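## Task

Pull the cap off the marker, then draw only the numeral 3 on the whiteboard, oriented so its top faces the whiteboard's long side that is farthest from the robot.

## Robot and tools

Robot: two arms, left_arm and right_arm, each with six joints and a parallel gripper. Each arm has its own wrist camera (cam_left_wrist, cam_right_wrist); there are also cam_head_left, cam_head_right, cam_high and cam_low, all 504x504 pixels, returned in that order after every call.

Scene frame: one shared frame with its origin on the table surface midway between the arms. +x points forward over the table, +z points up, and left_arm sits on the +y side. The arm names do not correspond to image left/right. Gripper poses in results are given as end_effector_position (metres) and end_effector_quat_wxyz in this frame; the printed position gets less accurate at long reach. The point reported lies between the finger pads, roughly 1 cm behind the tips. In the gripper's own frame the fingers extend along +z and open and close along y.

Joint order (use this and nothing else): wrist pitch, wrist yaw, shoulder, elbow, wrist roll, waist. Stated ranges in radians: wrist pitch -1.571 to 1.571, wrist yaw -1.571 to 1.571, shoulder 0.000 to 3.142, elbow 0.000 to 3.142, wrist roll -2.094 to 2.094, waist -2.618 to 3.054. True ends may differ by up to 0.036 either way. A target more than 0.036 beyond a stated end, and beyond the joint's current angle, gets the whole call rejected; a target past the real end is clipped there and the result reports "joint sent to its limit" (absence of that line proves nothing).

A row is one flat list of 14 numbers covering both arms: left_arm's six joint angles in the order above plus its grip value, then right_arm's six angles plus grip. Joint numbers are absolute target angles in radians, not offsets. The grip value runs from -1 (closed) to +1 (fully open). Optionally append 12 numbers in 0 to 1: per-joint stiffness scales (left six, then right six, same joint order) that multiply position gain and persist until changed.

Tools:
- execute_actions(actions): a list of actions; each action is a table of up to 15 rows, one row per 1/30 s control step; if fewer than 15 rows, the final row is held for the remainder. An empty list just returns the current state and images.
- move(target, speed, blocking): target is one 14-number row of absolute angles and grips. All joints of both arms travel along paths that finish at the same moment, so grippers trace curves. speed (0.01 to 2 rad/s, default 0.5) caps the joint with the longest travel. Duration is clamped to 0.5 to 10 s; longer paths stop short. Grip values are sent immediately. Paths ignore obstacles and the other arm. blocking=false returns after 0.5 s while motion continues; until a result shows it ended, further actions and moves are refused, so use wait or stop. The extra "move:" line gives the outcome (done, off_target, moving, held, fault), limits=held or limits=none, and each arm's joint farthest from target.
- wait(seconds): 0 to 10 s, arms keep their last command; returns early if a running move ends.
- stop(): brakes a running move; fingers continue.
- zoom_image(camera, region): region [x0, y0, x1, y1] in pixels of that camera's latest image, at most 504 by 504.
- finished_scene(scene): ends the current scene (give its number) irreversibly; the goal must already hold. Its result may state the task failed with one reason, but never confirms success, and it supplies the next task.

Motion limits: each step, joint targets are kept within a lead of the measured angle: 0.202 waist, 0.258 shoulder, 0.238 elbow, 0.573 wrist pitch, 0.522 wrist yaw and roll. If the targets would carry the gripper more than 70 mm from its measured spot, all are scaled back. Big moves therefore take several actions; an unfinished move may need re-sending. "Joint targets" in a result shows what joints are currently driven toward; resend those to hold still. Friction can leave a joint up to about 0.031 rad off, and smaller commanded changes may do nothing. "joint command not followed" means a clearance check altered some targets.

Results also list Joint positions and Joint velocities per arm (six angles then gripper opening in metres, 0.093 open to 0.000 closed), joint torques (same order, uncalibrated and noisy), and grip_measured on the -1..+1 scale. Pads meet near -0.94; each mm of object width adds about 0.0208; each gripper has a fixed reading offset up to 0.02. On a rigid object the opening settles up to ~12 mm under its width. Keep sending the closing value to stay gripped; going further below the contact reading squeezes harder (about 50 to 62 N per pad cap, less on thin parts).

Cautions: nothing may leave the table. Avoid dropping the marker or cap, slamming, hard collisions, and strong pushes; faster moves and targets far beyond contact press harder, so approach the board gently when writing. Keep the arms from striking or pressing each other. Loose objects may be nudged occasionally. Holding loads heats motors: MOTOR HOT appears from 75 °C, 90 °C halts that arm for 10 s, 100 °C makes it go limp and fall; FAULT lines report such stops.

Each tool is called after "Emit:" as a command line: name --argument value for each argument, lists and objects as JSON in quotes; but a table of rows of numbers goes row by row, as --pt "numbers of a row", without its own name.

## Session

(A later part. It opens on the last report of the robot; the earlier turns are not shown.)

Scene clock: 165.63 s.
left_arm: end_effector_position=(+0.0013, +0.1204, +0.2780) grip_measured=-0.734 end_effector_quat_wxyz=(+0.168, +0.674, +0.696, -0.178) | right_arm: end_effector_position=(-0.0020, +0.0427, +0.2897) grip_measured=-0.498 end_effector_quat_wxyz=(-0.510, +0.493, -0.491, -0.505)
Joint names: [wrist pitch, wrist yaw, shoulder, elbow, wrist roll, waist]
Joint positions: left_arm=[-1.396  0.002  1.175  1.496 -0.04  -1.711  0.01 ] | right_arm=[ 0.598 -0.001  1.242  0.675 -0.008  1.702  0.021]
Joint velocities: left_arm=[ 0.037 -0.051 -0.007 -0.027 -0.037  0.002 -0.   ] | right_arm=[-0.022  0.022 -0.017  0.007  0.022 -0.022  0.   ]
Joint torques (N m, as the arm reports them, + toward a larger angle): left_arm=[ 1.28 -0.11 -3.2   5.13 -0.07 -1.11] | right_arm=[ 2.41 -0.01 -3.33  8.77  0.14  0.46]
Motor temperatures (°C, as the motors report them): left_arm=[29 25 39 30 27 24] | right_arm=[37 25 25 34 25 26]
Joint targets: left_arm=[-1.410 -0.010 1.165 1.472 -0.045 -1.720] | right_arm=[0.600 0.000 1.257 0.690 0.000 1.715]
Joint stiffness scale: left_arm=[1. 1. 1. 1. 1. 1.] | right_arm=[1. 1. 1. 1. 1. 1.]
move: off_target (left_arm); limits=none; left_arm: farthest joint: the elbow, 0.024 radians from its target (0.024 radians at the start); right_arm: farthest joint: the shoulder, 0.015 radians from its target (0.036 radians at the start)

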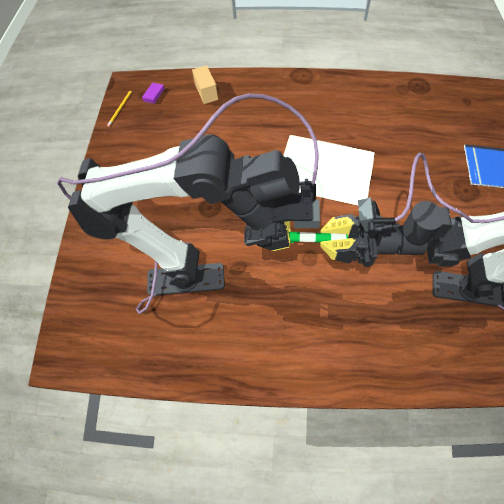

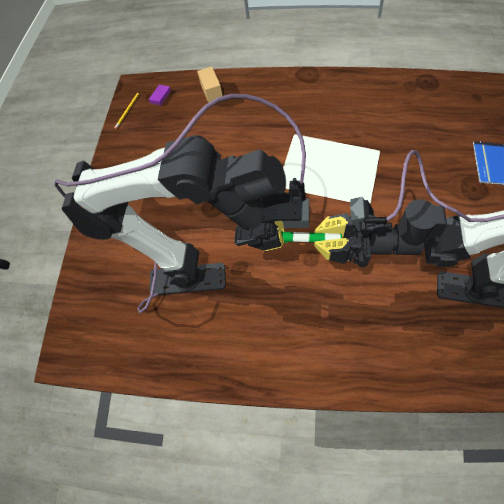

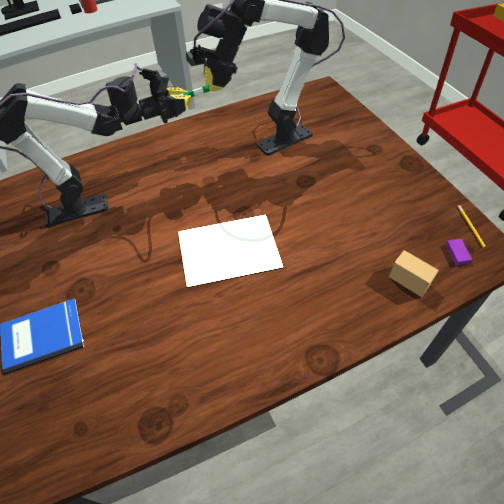

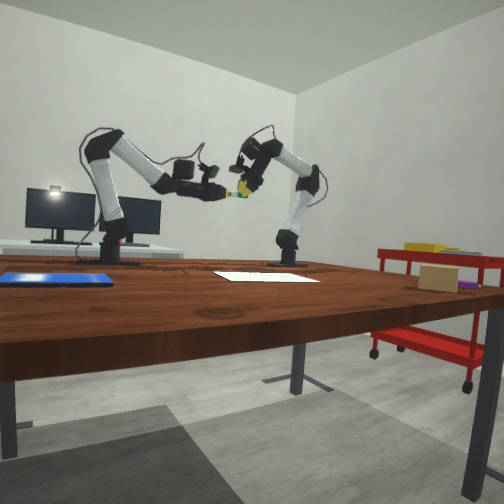

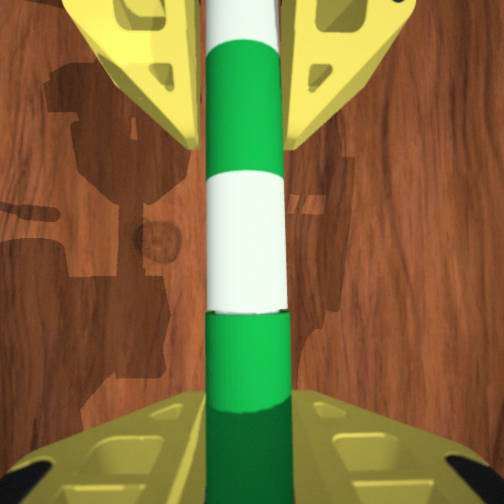

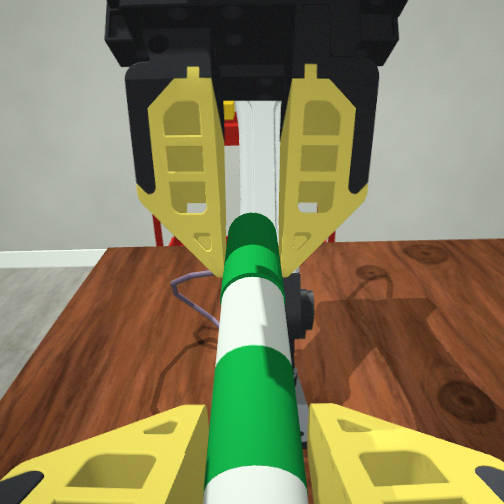

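Emit:
move --target '[-1.41,-0.01,1.165,1.472,-0.045,-1.72,-0.85, 0.6,0,1.257,0.69,0,1.715,-0.9]'

Emit:
move --target '[-1.41,-0.01,1.165,1.472,-0.045,-1.72,-0.85, 0.51,0,1.07,0.556,0,1.715,-0.9]' --speed 0.1

Scene clock: 176.70 s.
left_arm: end_effector_position=(+0.0016, +0.1203, +0.2781) grip_measured=-0.734 end_effector_quat_wxyz=(+0.169, +0.674, +0.696, -0.178) | right_arm: end_effector_position=(-0.0023, +0.0427, +0.2897) grip_measured=-0.741 end_effector_quat_wxyz=(-0.510, +0.494, -0.491, -0.505)
Joint names: [wrist pitch, wrist yaw, shoulder, elbow, wrist roll, waist]
Joint positions: left_arm=[-1.396  0.001  1.175  1.496 -0.04  -1.711  0.01 ] | right_arm=[ 0.598 -0.003  1.242  0.675 -0.008  1.702  0.01 ]
Joint velocities: left_arm=[-0.022 -0.007  0.002 -0.027 -0.022 -0.002 -0.001] | right_arm=[-0.037 -0.007 -0.002 -0.027  0.022  0.012 -0.   ]
Joint torques (N m, as the arm reports them, + toward a larger angle): left_arm=[ 1.28 -0.1  -3.2   5.13 -0.08 -1.11] | right_arm=[ 2.41  0.01 -3.34  8.78  0.15  0.46]
Motor temperatures (°C, as the motors report them): left_arm=[29 25 37 29 27 24] | right_arm=[37 25 25 35 25 26]
Joint targets: left_arm=[-1.410 -0.010 1.165 1.472 -0.045 -1.720] | right_arm=[0.600 0.000 1.257 0.690 -0.000 1.715]
Joint stiffness scale: left_arm=[1. 1. 1. 1. 1. 1.] | right_arm=[1. 1. 1. 1. 1. 1.]
move: off_target (left_arm); limits=none; left_arm: farthest joint: the elbow, 0.024 radians from its target (0.024 radians at the start); right_arm: farthest joint: the shoulder, 0.015 radians from its target (0.015 radians at the start)

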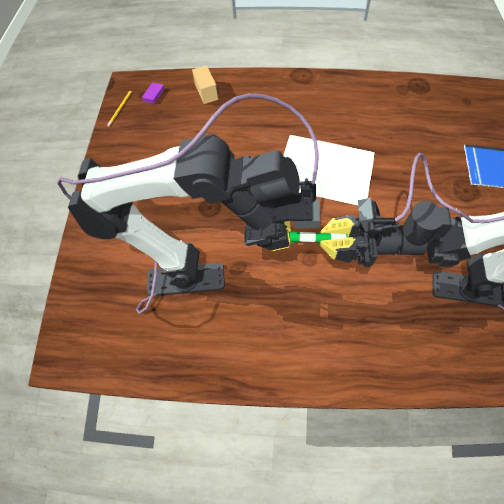

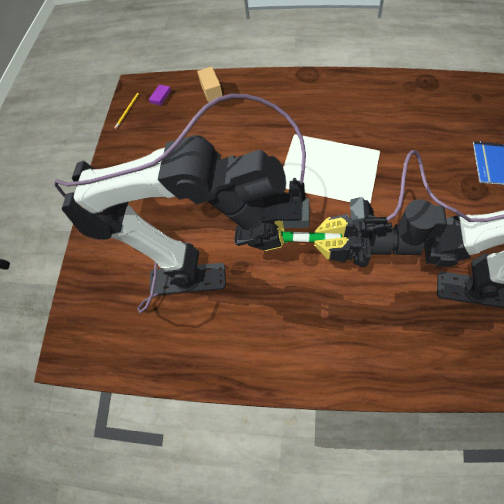

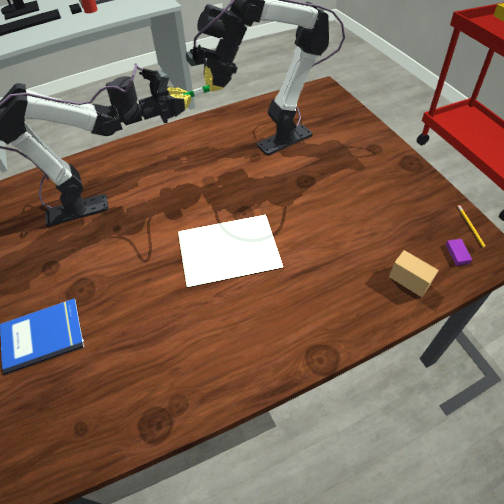

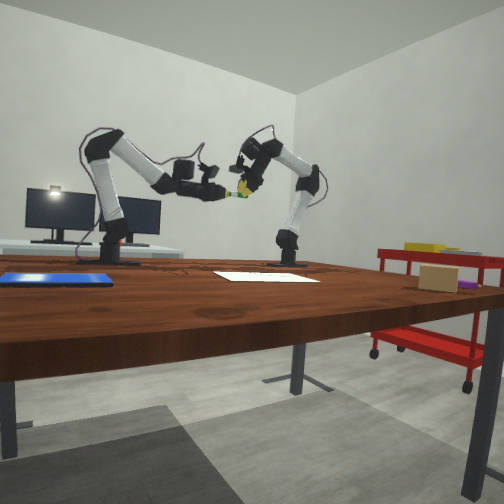

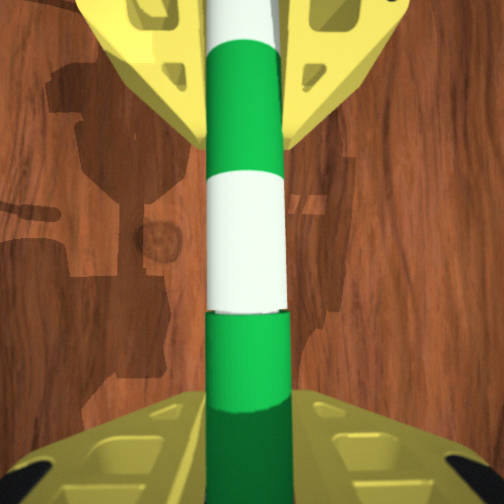

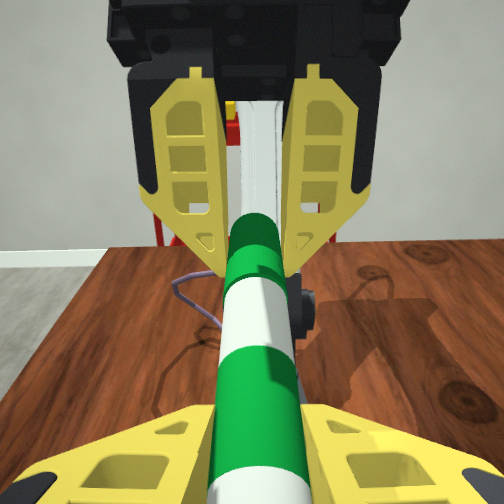

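Scene clock: 178.73 s.
left_arm: end_effector_position=(+0.0017, +0.0924, +0.2916) grip_measured=-0.734 end_effector_quat_wxyz=(+0.208, +0.662, +0.686, -0.218) | right_arm: end_effector_position=(-0.0024, +0.0125, +0.3011) grip_measured=-0.741 end_effector_quat_wxyz=(+0.518, -0.485, +0.482, +0.514)
Joint names: [wrist pitch, wrist yaw, shoulder, elbow, wrist roll, waist]
Joint positions: left_arm=[-1.269 -0.001  1.186  1.496 -0.042 -1.711  0.01 ] | right_arm=[ 0.558 -0.003  1.097  0.604 -0.008  1.702  0.01 ]
Joint velocities: left_arm=[ 0.037  0.037  0.002  0.007 -0.007  0.007 -0.   ] | right_arm=[-0.081 -0.066 -0.007 -0.012  0.022  0.002  0.   ]
Joint torques (N m, as the arm reports them, + toward a larger angle): left_arm=[ 0.31 -0.08 -4.25  5.37 -0.06 -1.11] | right_arm=[ 1.89  0.01 -5.34  4.42  0.15  0.46]
Motor temperatures (°C, as the motors report them): left_arm=[29 25 37 29 27 24] | right_arm=[37 25 26 35 25 26]
Joint targets: left_arm=[-1.410 -0.010 1.165 1.472 -0.045 -1.720] | right_arm=[0.510 -0.000 1.070 0.556 0.000 1.715]
Joint stiffness scale: left_arm=[1. 1. 1. 1. 1. 1.] | right_arm=[1. 1. 1. 1. 1. 1.]
move: off_target (left_arm, right_arm); limits=none; left_arm: farthest joint: the wrist pitch, 0.141 radians from its target (0.014 radians at the start); right_arm: farthest joint: the elbow, 0.048 radians from its target (0.119 radians at the start)

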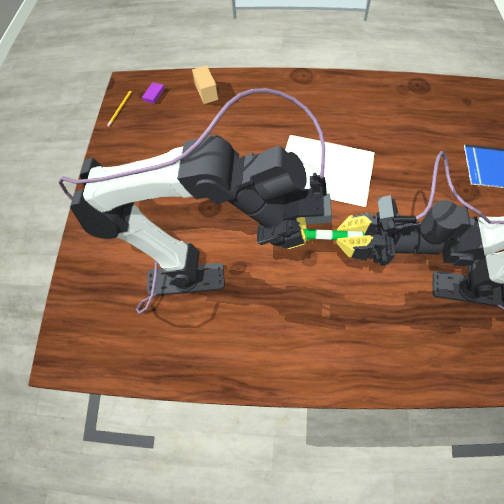

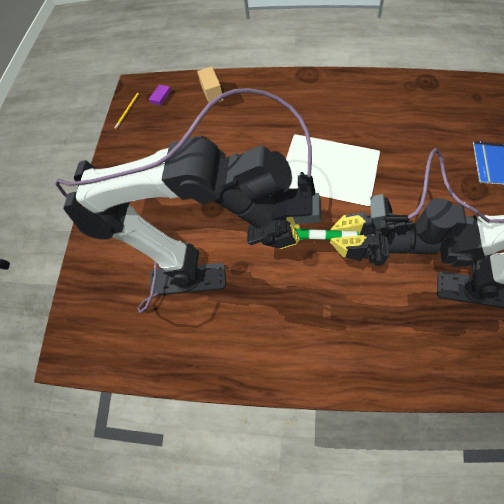

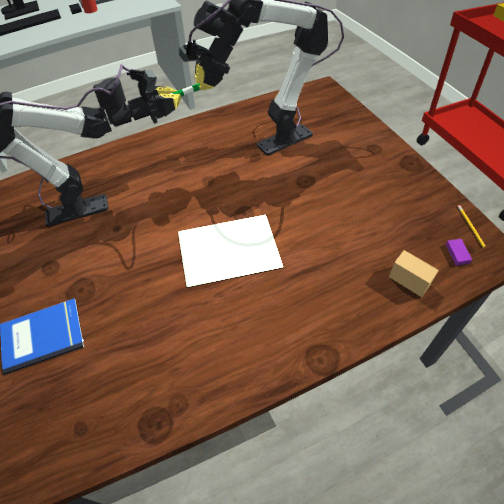

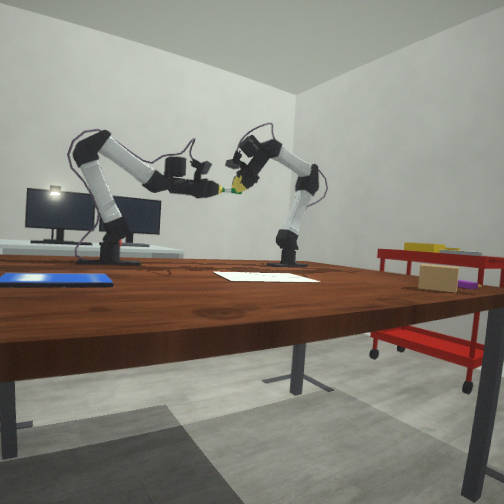

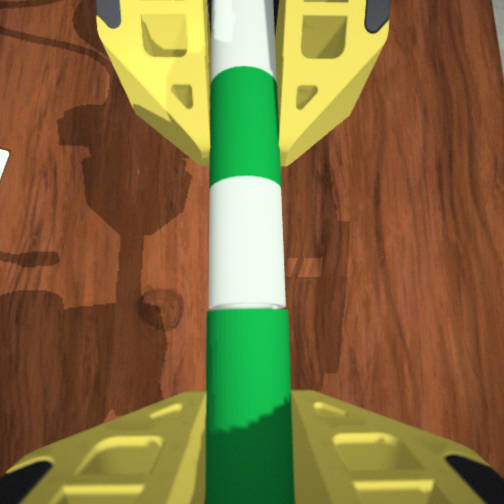

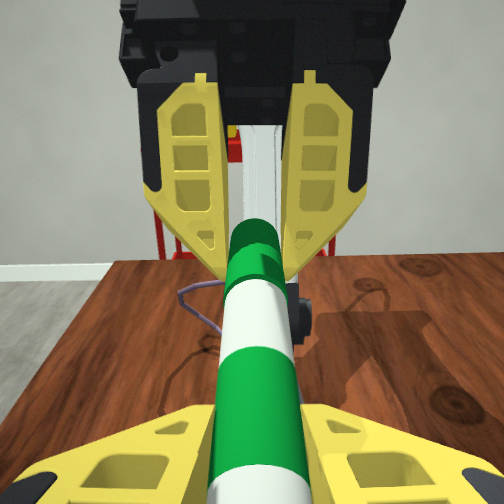

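Emit:
execute_actions --actions '[[[-1.29,-0.01,1.18,1.48,-0.045,-1.72,-0.85, 0.555,0,1.09,0.595,0,1.715,-0.9]],[[-1.29,-0.01,1.18,1.48,-0.045,-1.72,0.4, 0.555,0,1.09,0.595,0,1.715,-0.9]]]'

Emit:
move --target '[-1.29,-0.01,1.18,1.48,0,-1.72,0.4, 0.19,0,0.6,0.4,0,1.715,-0.9]'

Emit:
move --target '[0.2,-0.01,0.59,0.375,0,-1.72,0.4, 0.19,0,0.6,0.4,0,1.715,-0.9]' --speed 0.9

Emit:
zoom_image --camera "cam_low" --region '[160,140,280,220]'

Scene clock: 193.67 s.
left_arm: end_effector_position=(+0.0017, +0.0924, +0.2913) grip_measured=+0.398 end_effector_quat_wxyz=(+0.207, +0.662, +0.686, -0.217) | right_arm: end_effector_position=(-0.0024, +0.0125, +0.3010) grip_measured=-0.741 end_effector_quat_wxyz=(+0.518, -0.485, +0.482, +0.514)
Joint names: [wrist pitch, wrist yaw, shoulder, elbow, wrist roll, waist]
Joint positions: left_arm=[-1.27  -0.001  1.187  1.496 -0.042 -1.711  0.064] | right_arm=[ 0.558 -0.003  1.097  0.604 -0.008  1.702  0.01 ]
Joint velocities: left_arm=[-0.037  0.022 -0.002 -0.007  0.022 -0.012 -0.001] | right_arm=[ 0.022  0.022  0.012 -0.002  0.051 -0.002  0.001]
Joint torques (N m, as the arm reports them, + toward a larger angle): left_arm=[ 1.41 -0.08 -3.22  6.05 -0.06 -1.11] | right_arm=[ 2.34  0.01 -3.89  7.25  0.15  0.47]
Motor temperatures (°C, as the motors report them): left_arm=[28 25 35 29 27 24] | right_arm=[36 25 27 33 25 26]
Joint targets: left_arm=[-1.290 -0.010 1.180 1.480 -0.045 -1.720] | right_arm=[0.555 -0.000 1.090 0.595 -0.000 1.715]
Joint stiffness scale: left_arm=[1. 1. 1. 1. 1. 1.] | right_arm=[1. 1. 1. 1. 1. 1.]

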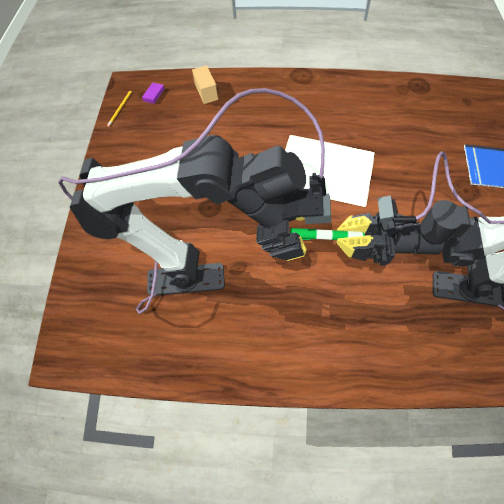

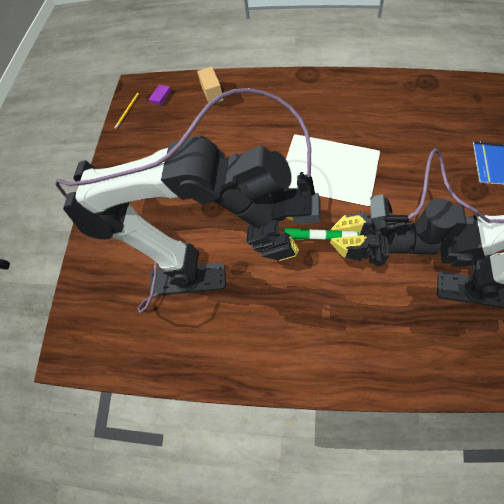

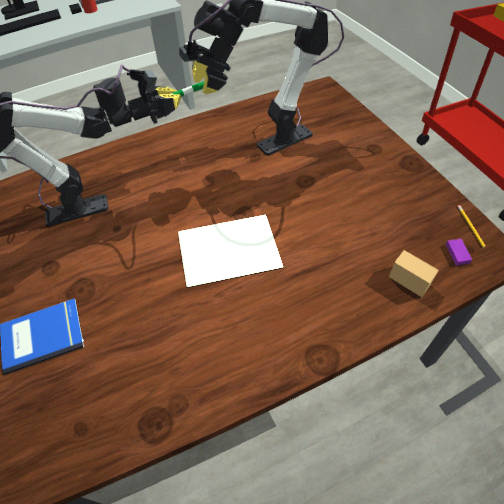

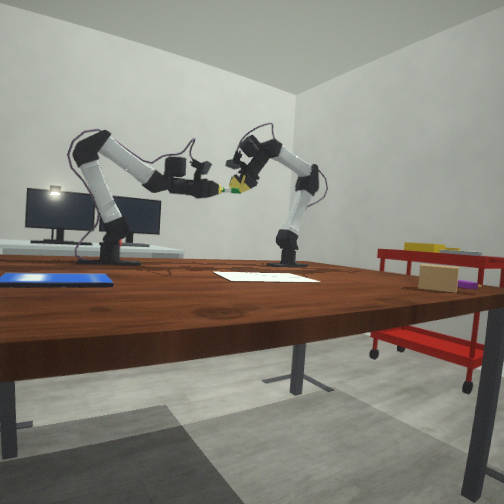

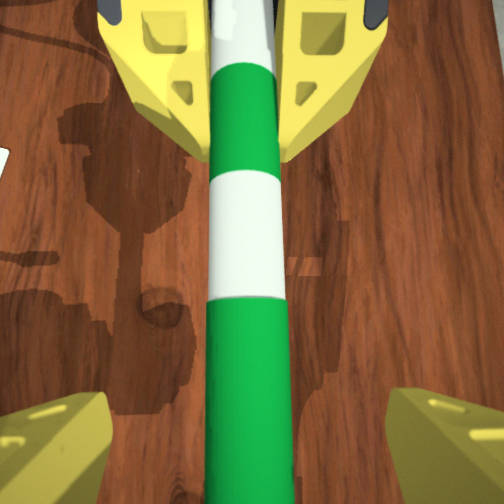

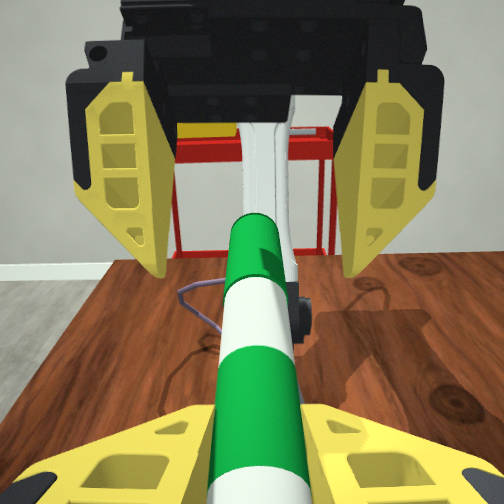

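Scene clock: 195.37 s.
left_arm: end_effector_position=(+0.0017, +0.0924, +0.2913) grip_measured=+0.399 end_effector_quat_wxyz=(+0.211, +0.675, +0.674, -0.213) | right_arm: end_effector_position=(-0.0028, -0.0751, +0.2862) grip_measured=-0.741 end_effector_quat_wxyz=(-0.510, +0.494, -0.491, -0.505)
Joint names: [wrist pitch, wrist yaw, shoulder, elbow, wrist roll, waist]
Joint positions: left_arm=[-1.27  -0.001  1.187  1.496 -0.005 -1.711  0.064] | right_arm=[ 0.216 -0.003  0.612  0.426 -0.008  1.702  0.01 ]
Joint velocities: left_arm=[-0.051 -0.051 -0.012 -0.002  0.007  0.022  0.001] | right_arm=[-0.066 -0.037 -0.007  0.022 -0.022  0.007  0.   ]
Joint torques (N m, as the arm reports them, + toward a larger angle): left_arm=[ 1.4  -0.08 -3.24  6.    0.01 -1.12] | right_arm=[ 2.12  0.01 -1.05  6.1   0.15  0.48]
Motor temperatures (°C, as the motors report them): left_arm=[28 25 35 29 27 24] | right_arm=[36 25 27 33 25 26]
Joint targets: left_arm=[-1.290 -0.010 1.180 1.480 0.000 -1.720] | right_arm=[0.190 0.000 0.600 0.400 0.000 1.715]
Joint stiffness scale: left_arm=[1. 1. 1. 1. 1. 1.] | right_arm=[1. 1. 1. 1. 1. 1.]
move: off_target (right_arm); limits=none; left_arm: farthest joint: the wrist pitch, 0.020 radians from its target (0.020 radians at the start); right_arm: farthest joint: the elbow, 0.026 radians from its target (0.204 radians at the start)

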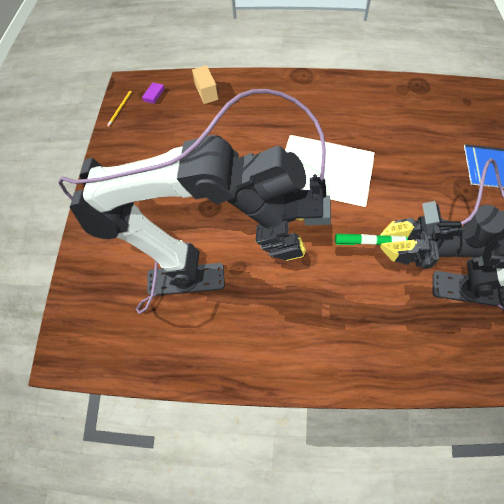

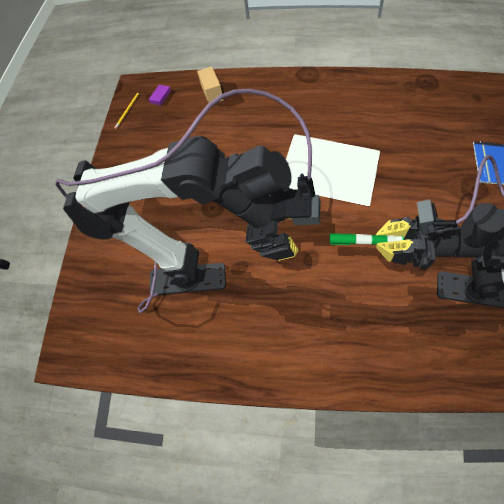

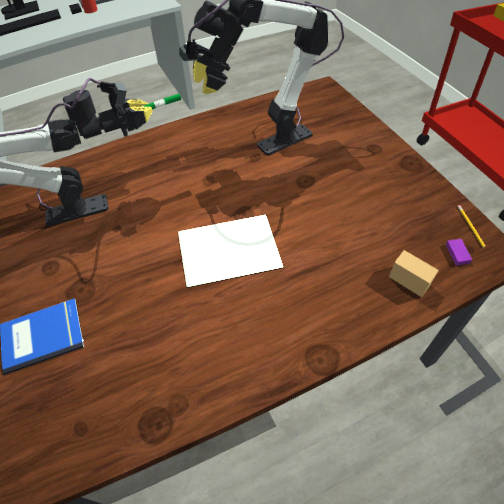

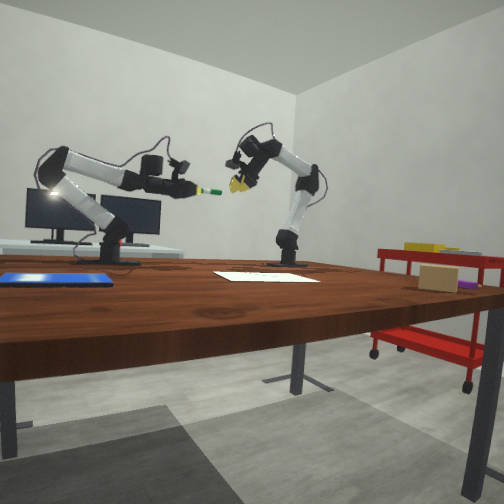

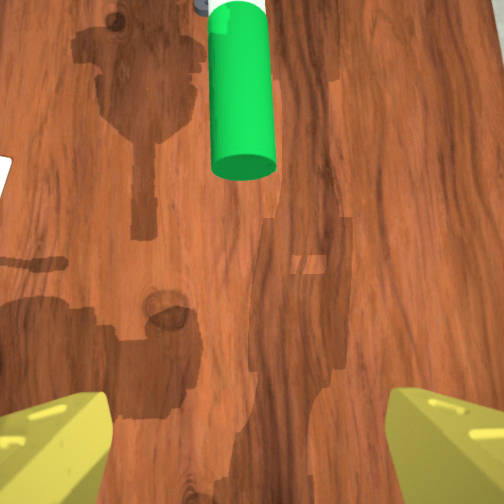

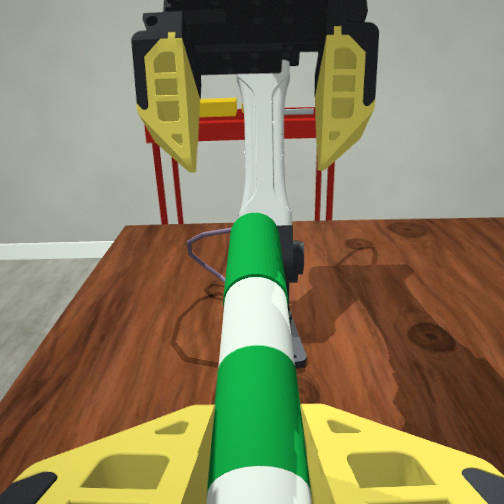

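Scene clock: 197.90 s.
left_arm: end_effector_position=(+0.0015, +0.0694, +0.2684) grip_measured=+0.399 end_effector_quat_wxyz=(+0.493, +0.504, +0.503, -0.499) | right_arm: end_effector_position=(-0.0028, -0.0751, +0.2861) grip_measured=-0.741 end_effector_quat_wxyz=(-0.510, +0.494, -0.491, -0.505)
Joint names: [wrist pitch, wrist yaw, shoulder, elbow, wrist roll, waist]
Joint positions: left_arm=[ 0.197 -0.001  0.61   0.398 -0.005 -1.711  0.064] | right_arm=[ 0.215 -0.003  0.612  0.426 -0.008  1.702  0.01 ]
Joint velocities: left_arm=[-0.007  0.037  0.012 -0.007 -0.051 -0.012  0.001] | right_arm=[-0.037 -0.051 -0.007 -0.007 -0.037  0.012 -0.001]
Joint torques (N m, as the arm reports them, + toward a larger angle): left_arm=[ 2.18 -0.08 -1.6   7.09  0.01 -1.11] | right_arm=[ 2.13  0.01 -1.06  6.1   0.14  0.47]
Motor temperatures (°C, as the motors report them): left_arm=[28 25 35 29 27 24] | right_arm=[37 25 27 33 25 26]
Joint targets: left_arm=[0.200 -0.010 0.590 0.375 -0.000 -1.720] | right_arm=[0.190 0.000 0.600 0.400 -0.000 1.715]
Joint stiffness scale: left_arm=[1. 1. 1. 1. 1. 1.] | right_arm=[1. 1. 1. 1. 1. 1.]
move: off_target (left_arm, right_arm); limits=none; left_arm: farthest joint: the elbow, 0.023 radians from its target (1.121 radians at the start); right_arm: farthest joint: the elbow, 0.026 radians from its target (0.026 radians at the start)

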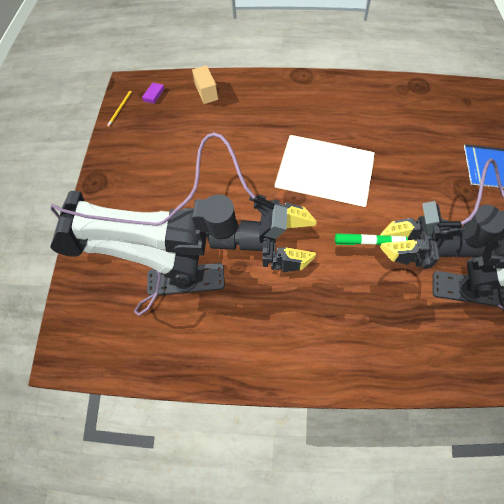

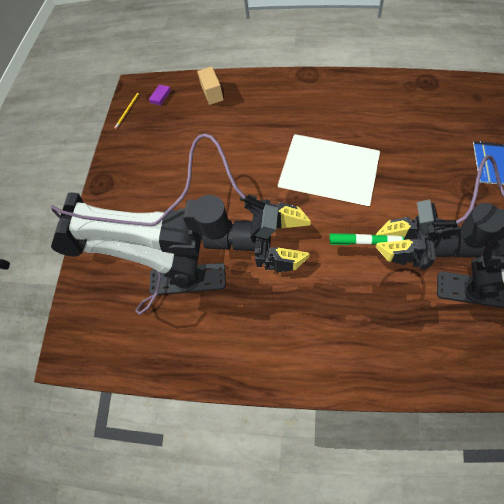

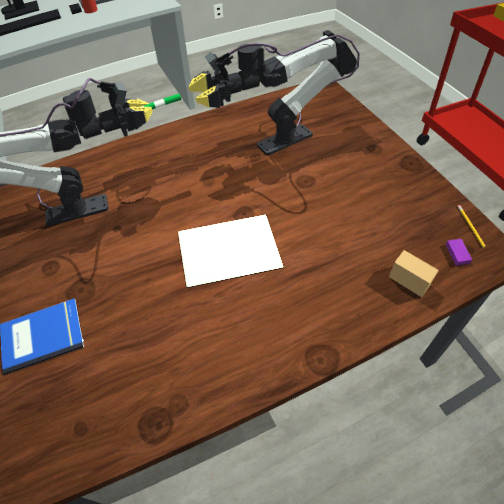

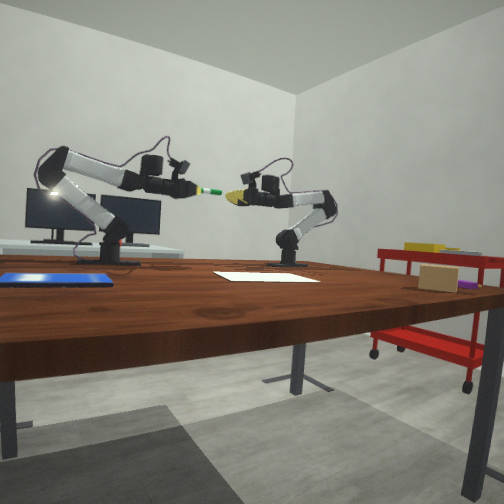

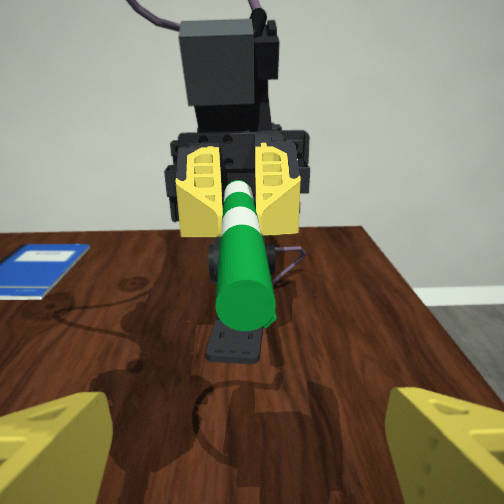

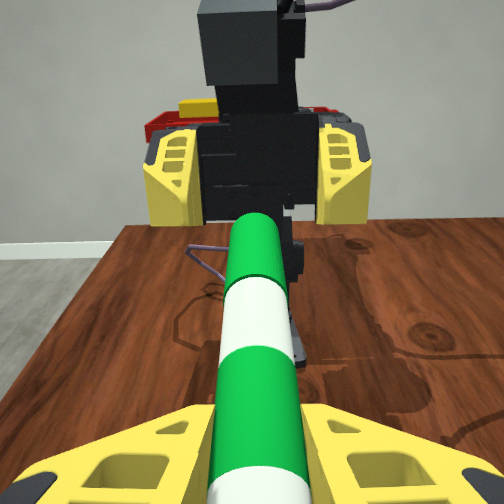

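Region (160, 140, 280, 220) of cam_low's 504x504 image, scaled by 4.200, with more detail than that image has.

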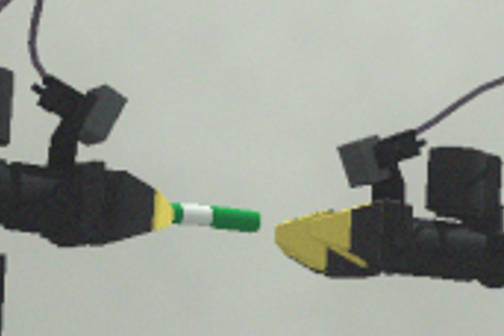

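Emit:
move --target '[0.518,-0.01,1.06,0.553,0,-1.72,-0.2, 0.19,0,0.6,0.4,0,1.715,-0.9]' --speed 0.35

Emit:
zoom_image --camera "cam_low" --region '[175,160,250,210]'

Scene clock: 207.20 s.
left_arm: end_effector_position=(+0.0009, -0.0045, +0.2772) grip_measured=-0.199 end_effector_quat_wxyz=(+0.499, +0.498, +0.497, -0.505) | right_arm: end_effector_position=(-0.0028, -0.0751, +0.2861) grip_measured=-0.741 end_effector_quat_wxyz=(-0.510, +0.494, -0.491, -0.505)
Joint names: [wrist pitch, wrist yaw, shoulder, elbow, wrist roll, waist]
Joint positions: left_arm=[ 0.515 -0.001  1.039  0.534 -0.005 -1.711  0.036] | right_arm=[ 0.215 -0.003  0.612  0.426 -0.008  1.702  0.01 ]
Joint velocities: left_arm=[-0.022  0.007 -0.007 -0.012 -0.051  0.007 -0.   ] | right_arm=[ 0.066 -0.022  0.007 -0.002  0.007 -0.007 -0.   ]
Joint torques (N m, as the arm reports them, + toward a larger angle): left_arm=[ 2.18 -0.09 -1.51 10.39  0.01 -1.11] | right_arm=[ 2.13  0.01 -1.06  6.11  0.15  0.48]
Motor temperatures (°C, as the motors report them): left_arm=[30 25 34 30 27 24] | right_arm=[37 25 26 33 25 26]
Joint targets: left_arm=[0.518 -0.010 1.060 0.553 0.000 -1.720] | right_arm=[0.190 0.000 0.600 0.400 0.000 1.715]
Joint stiffness scale: left_arm=[1. 1. 1. 1. 1. 1.] | right_arm=[1. 1. 1. 1. 1. 1.]
move: off_target (left_arm, right_arm); limits=none; left_arm: farthest joint: the shoulder, 0.021 radians from its target (0.450 radians at the start); right_arm: farthest joint: the elbow, 0.026 radians from its target (0.026 radians at the start)

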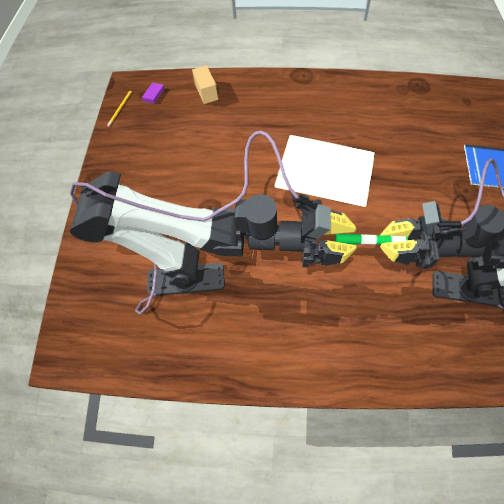

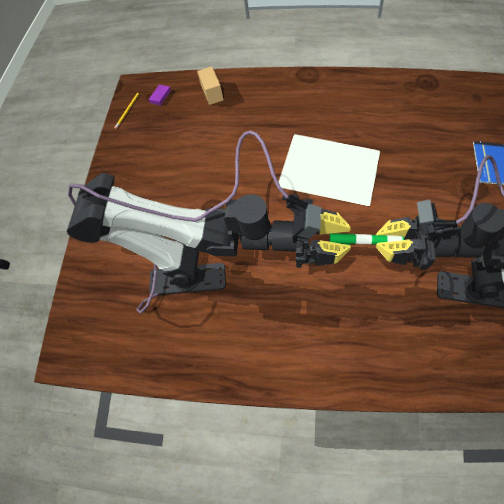

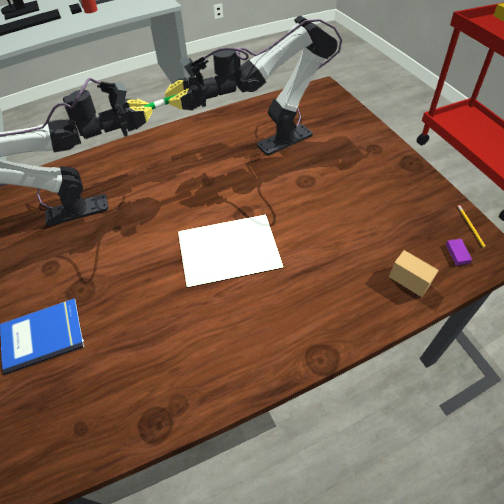

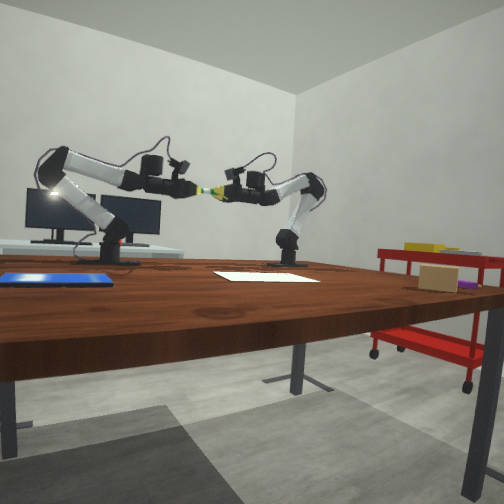

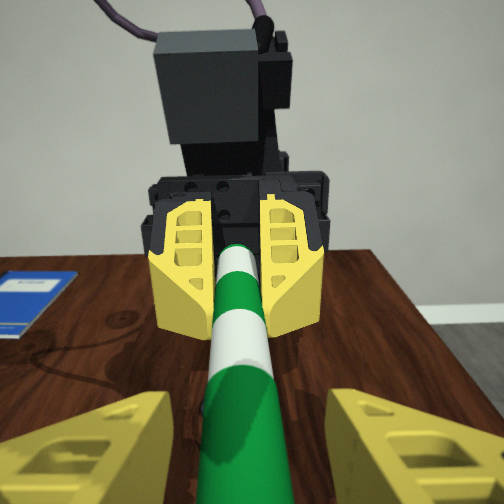

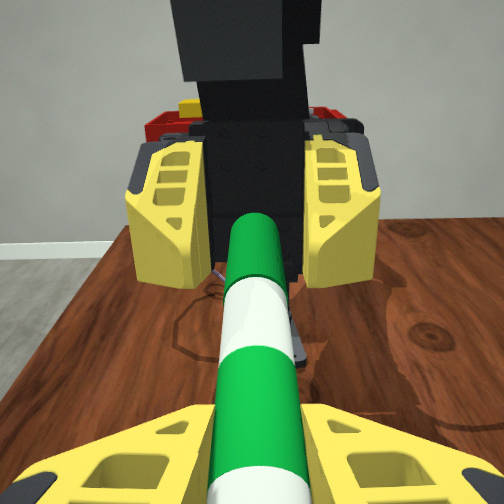

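Region (175, 160, 250, 210) of cam_low's 504x504 image, scaled by 6.720, with more detail than that image has.

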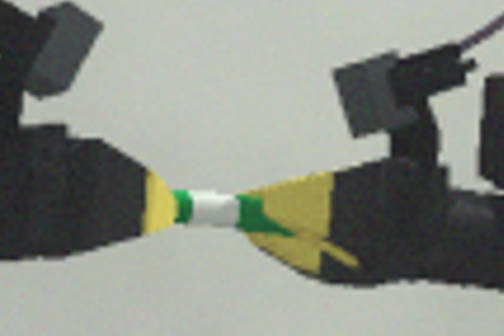

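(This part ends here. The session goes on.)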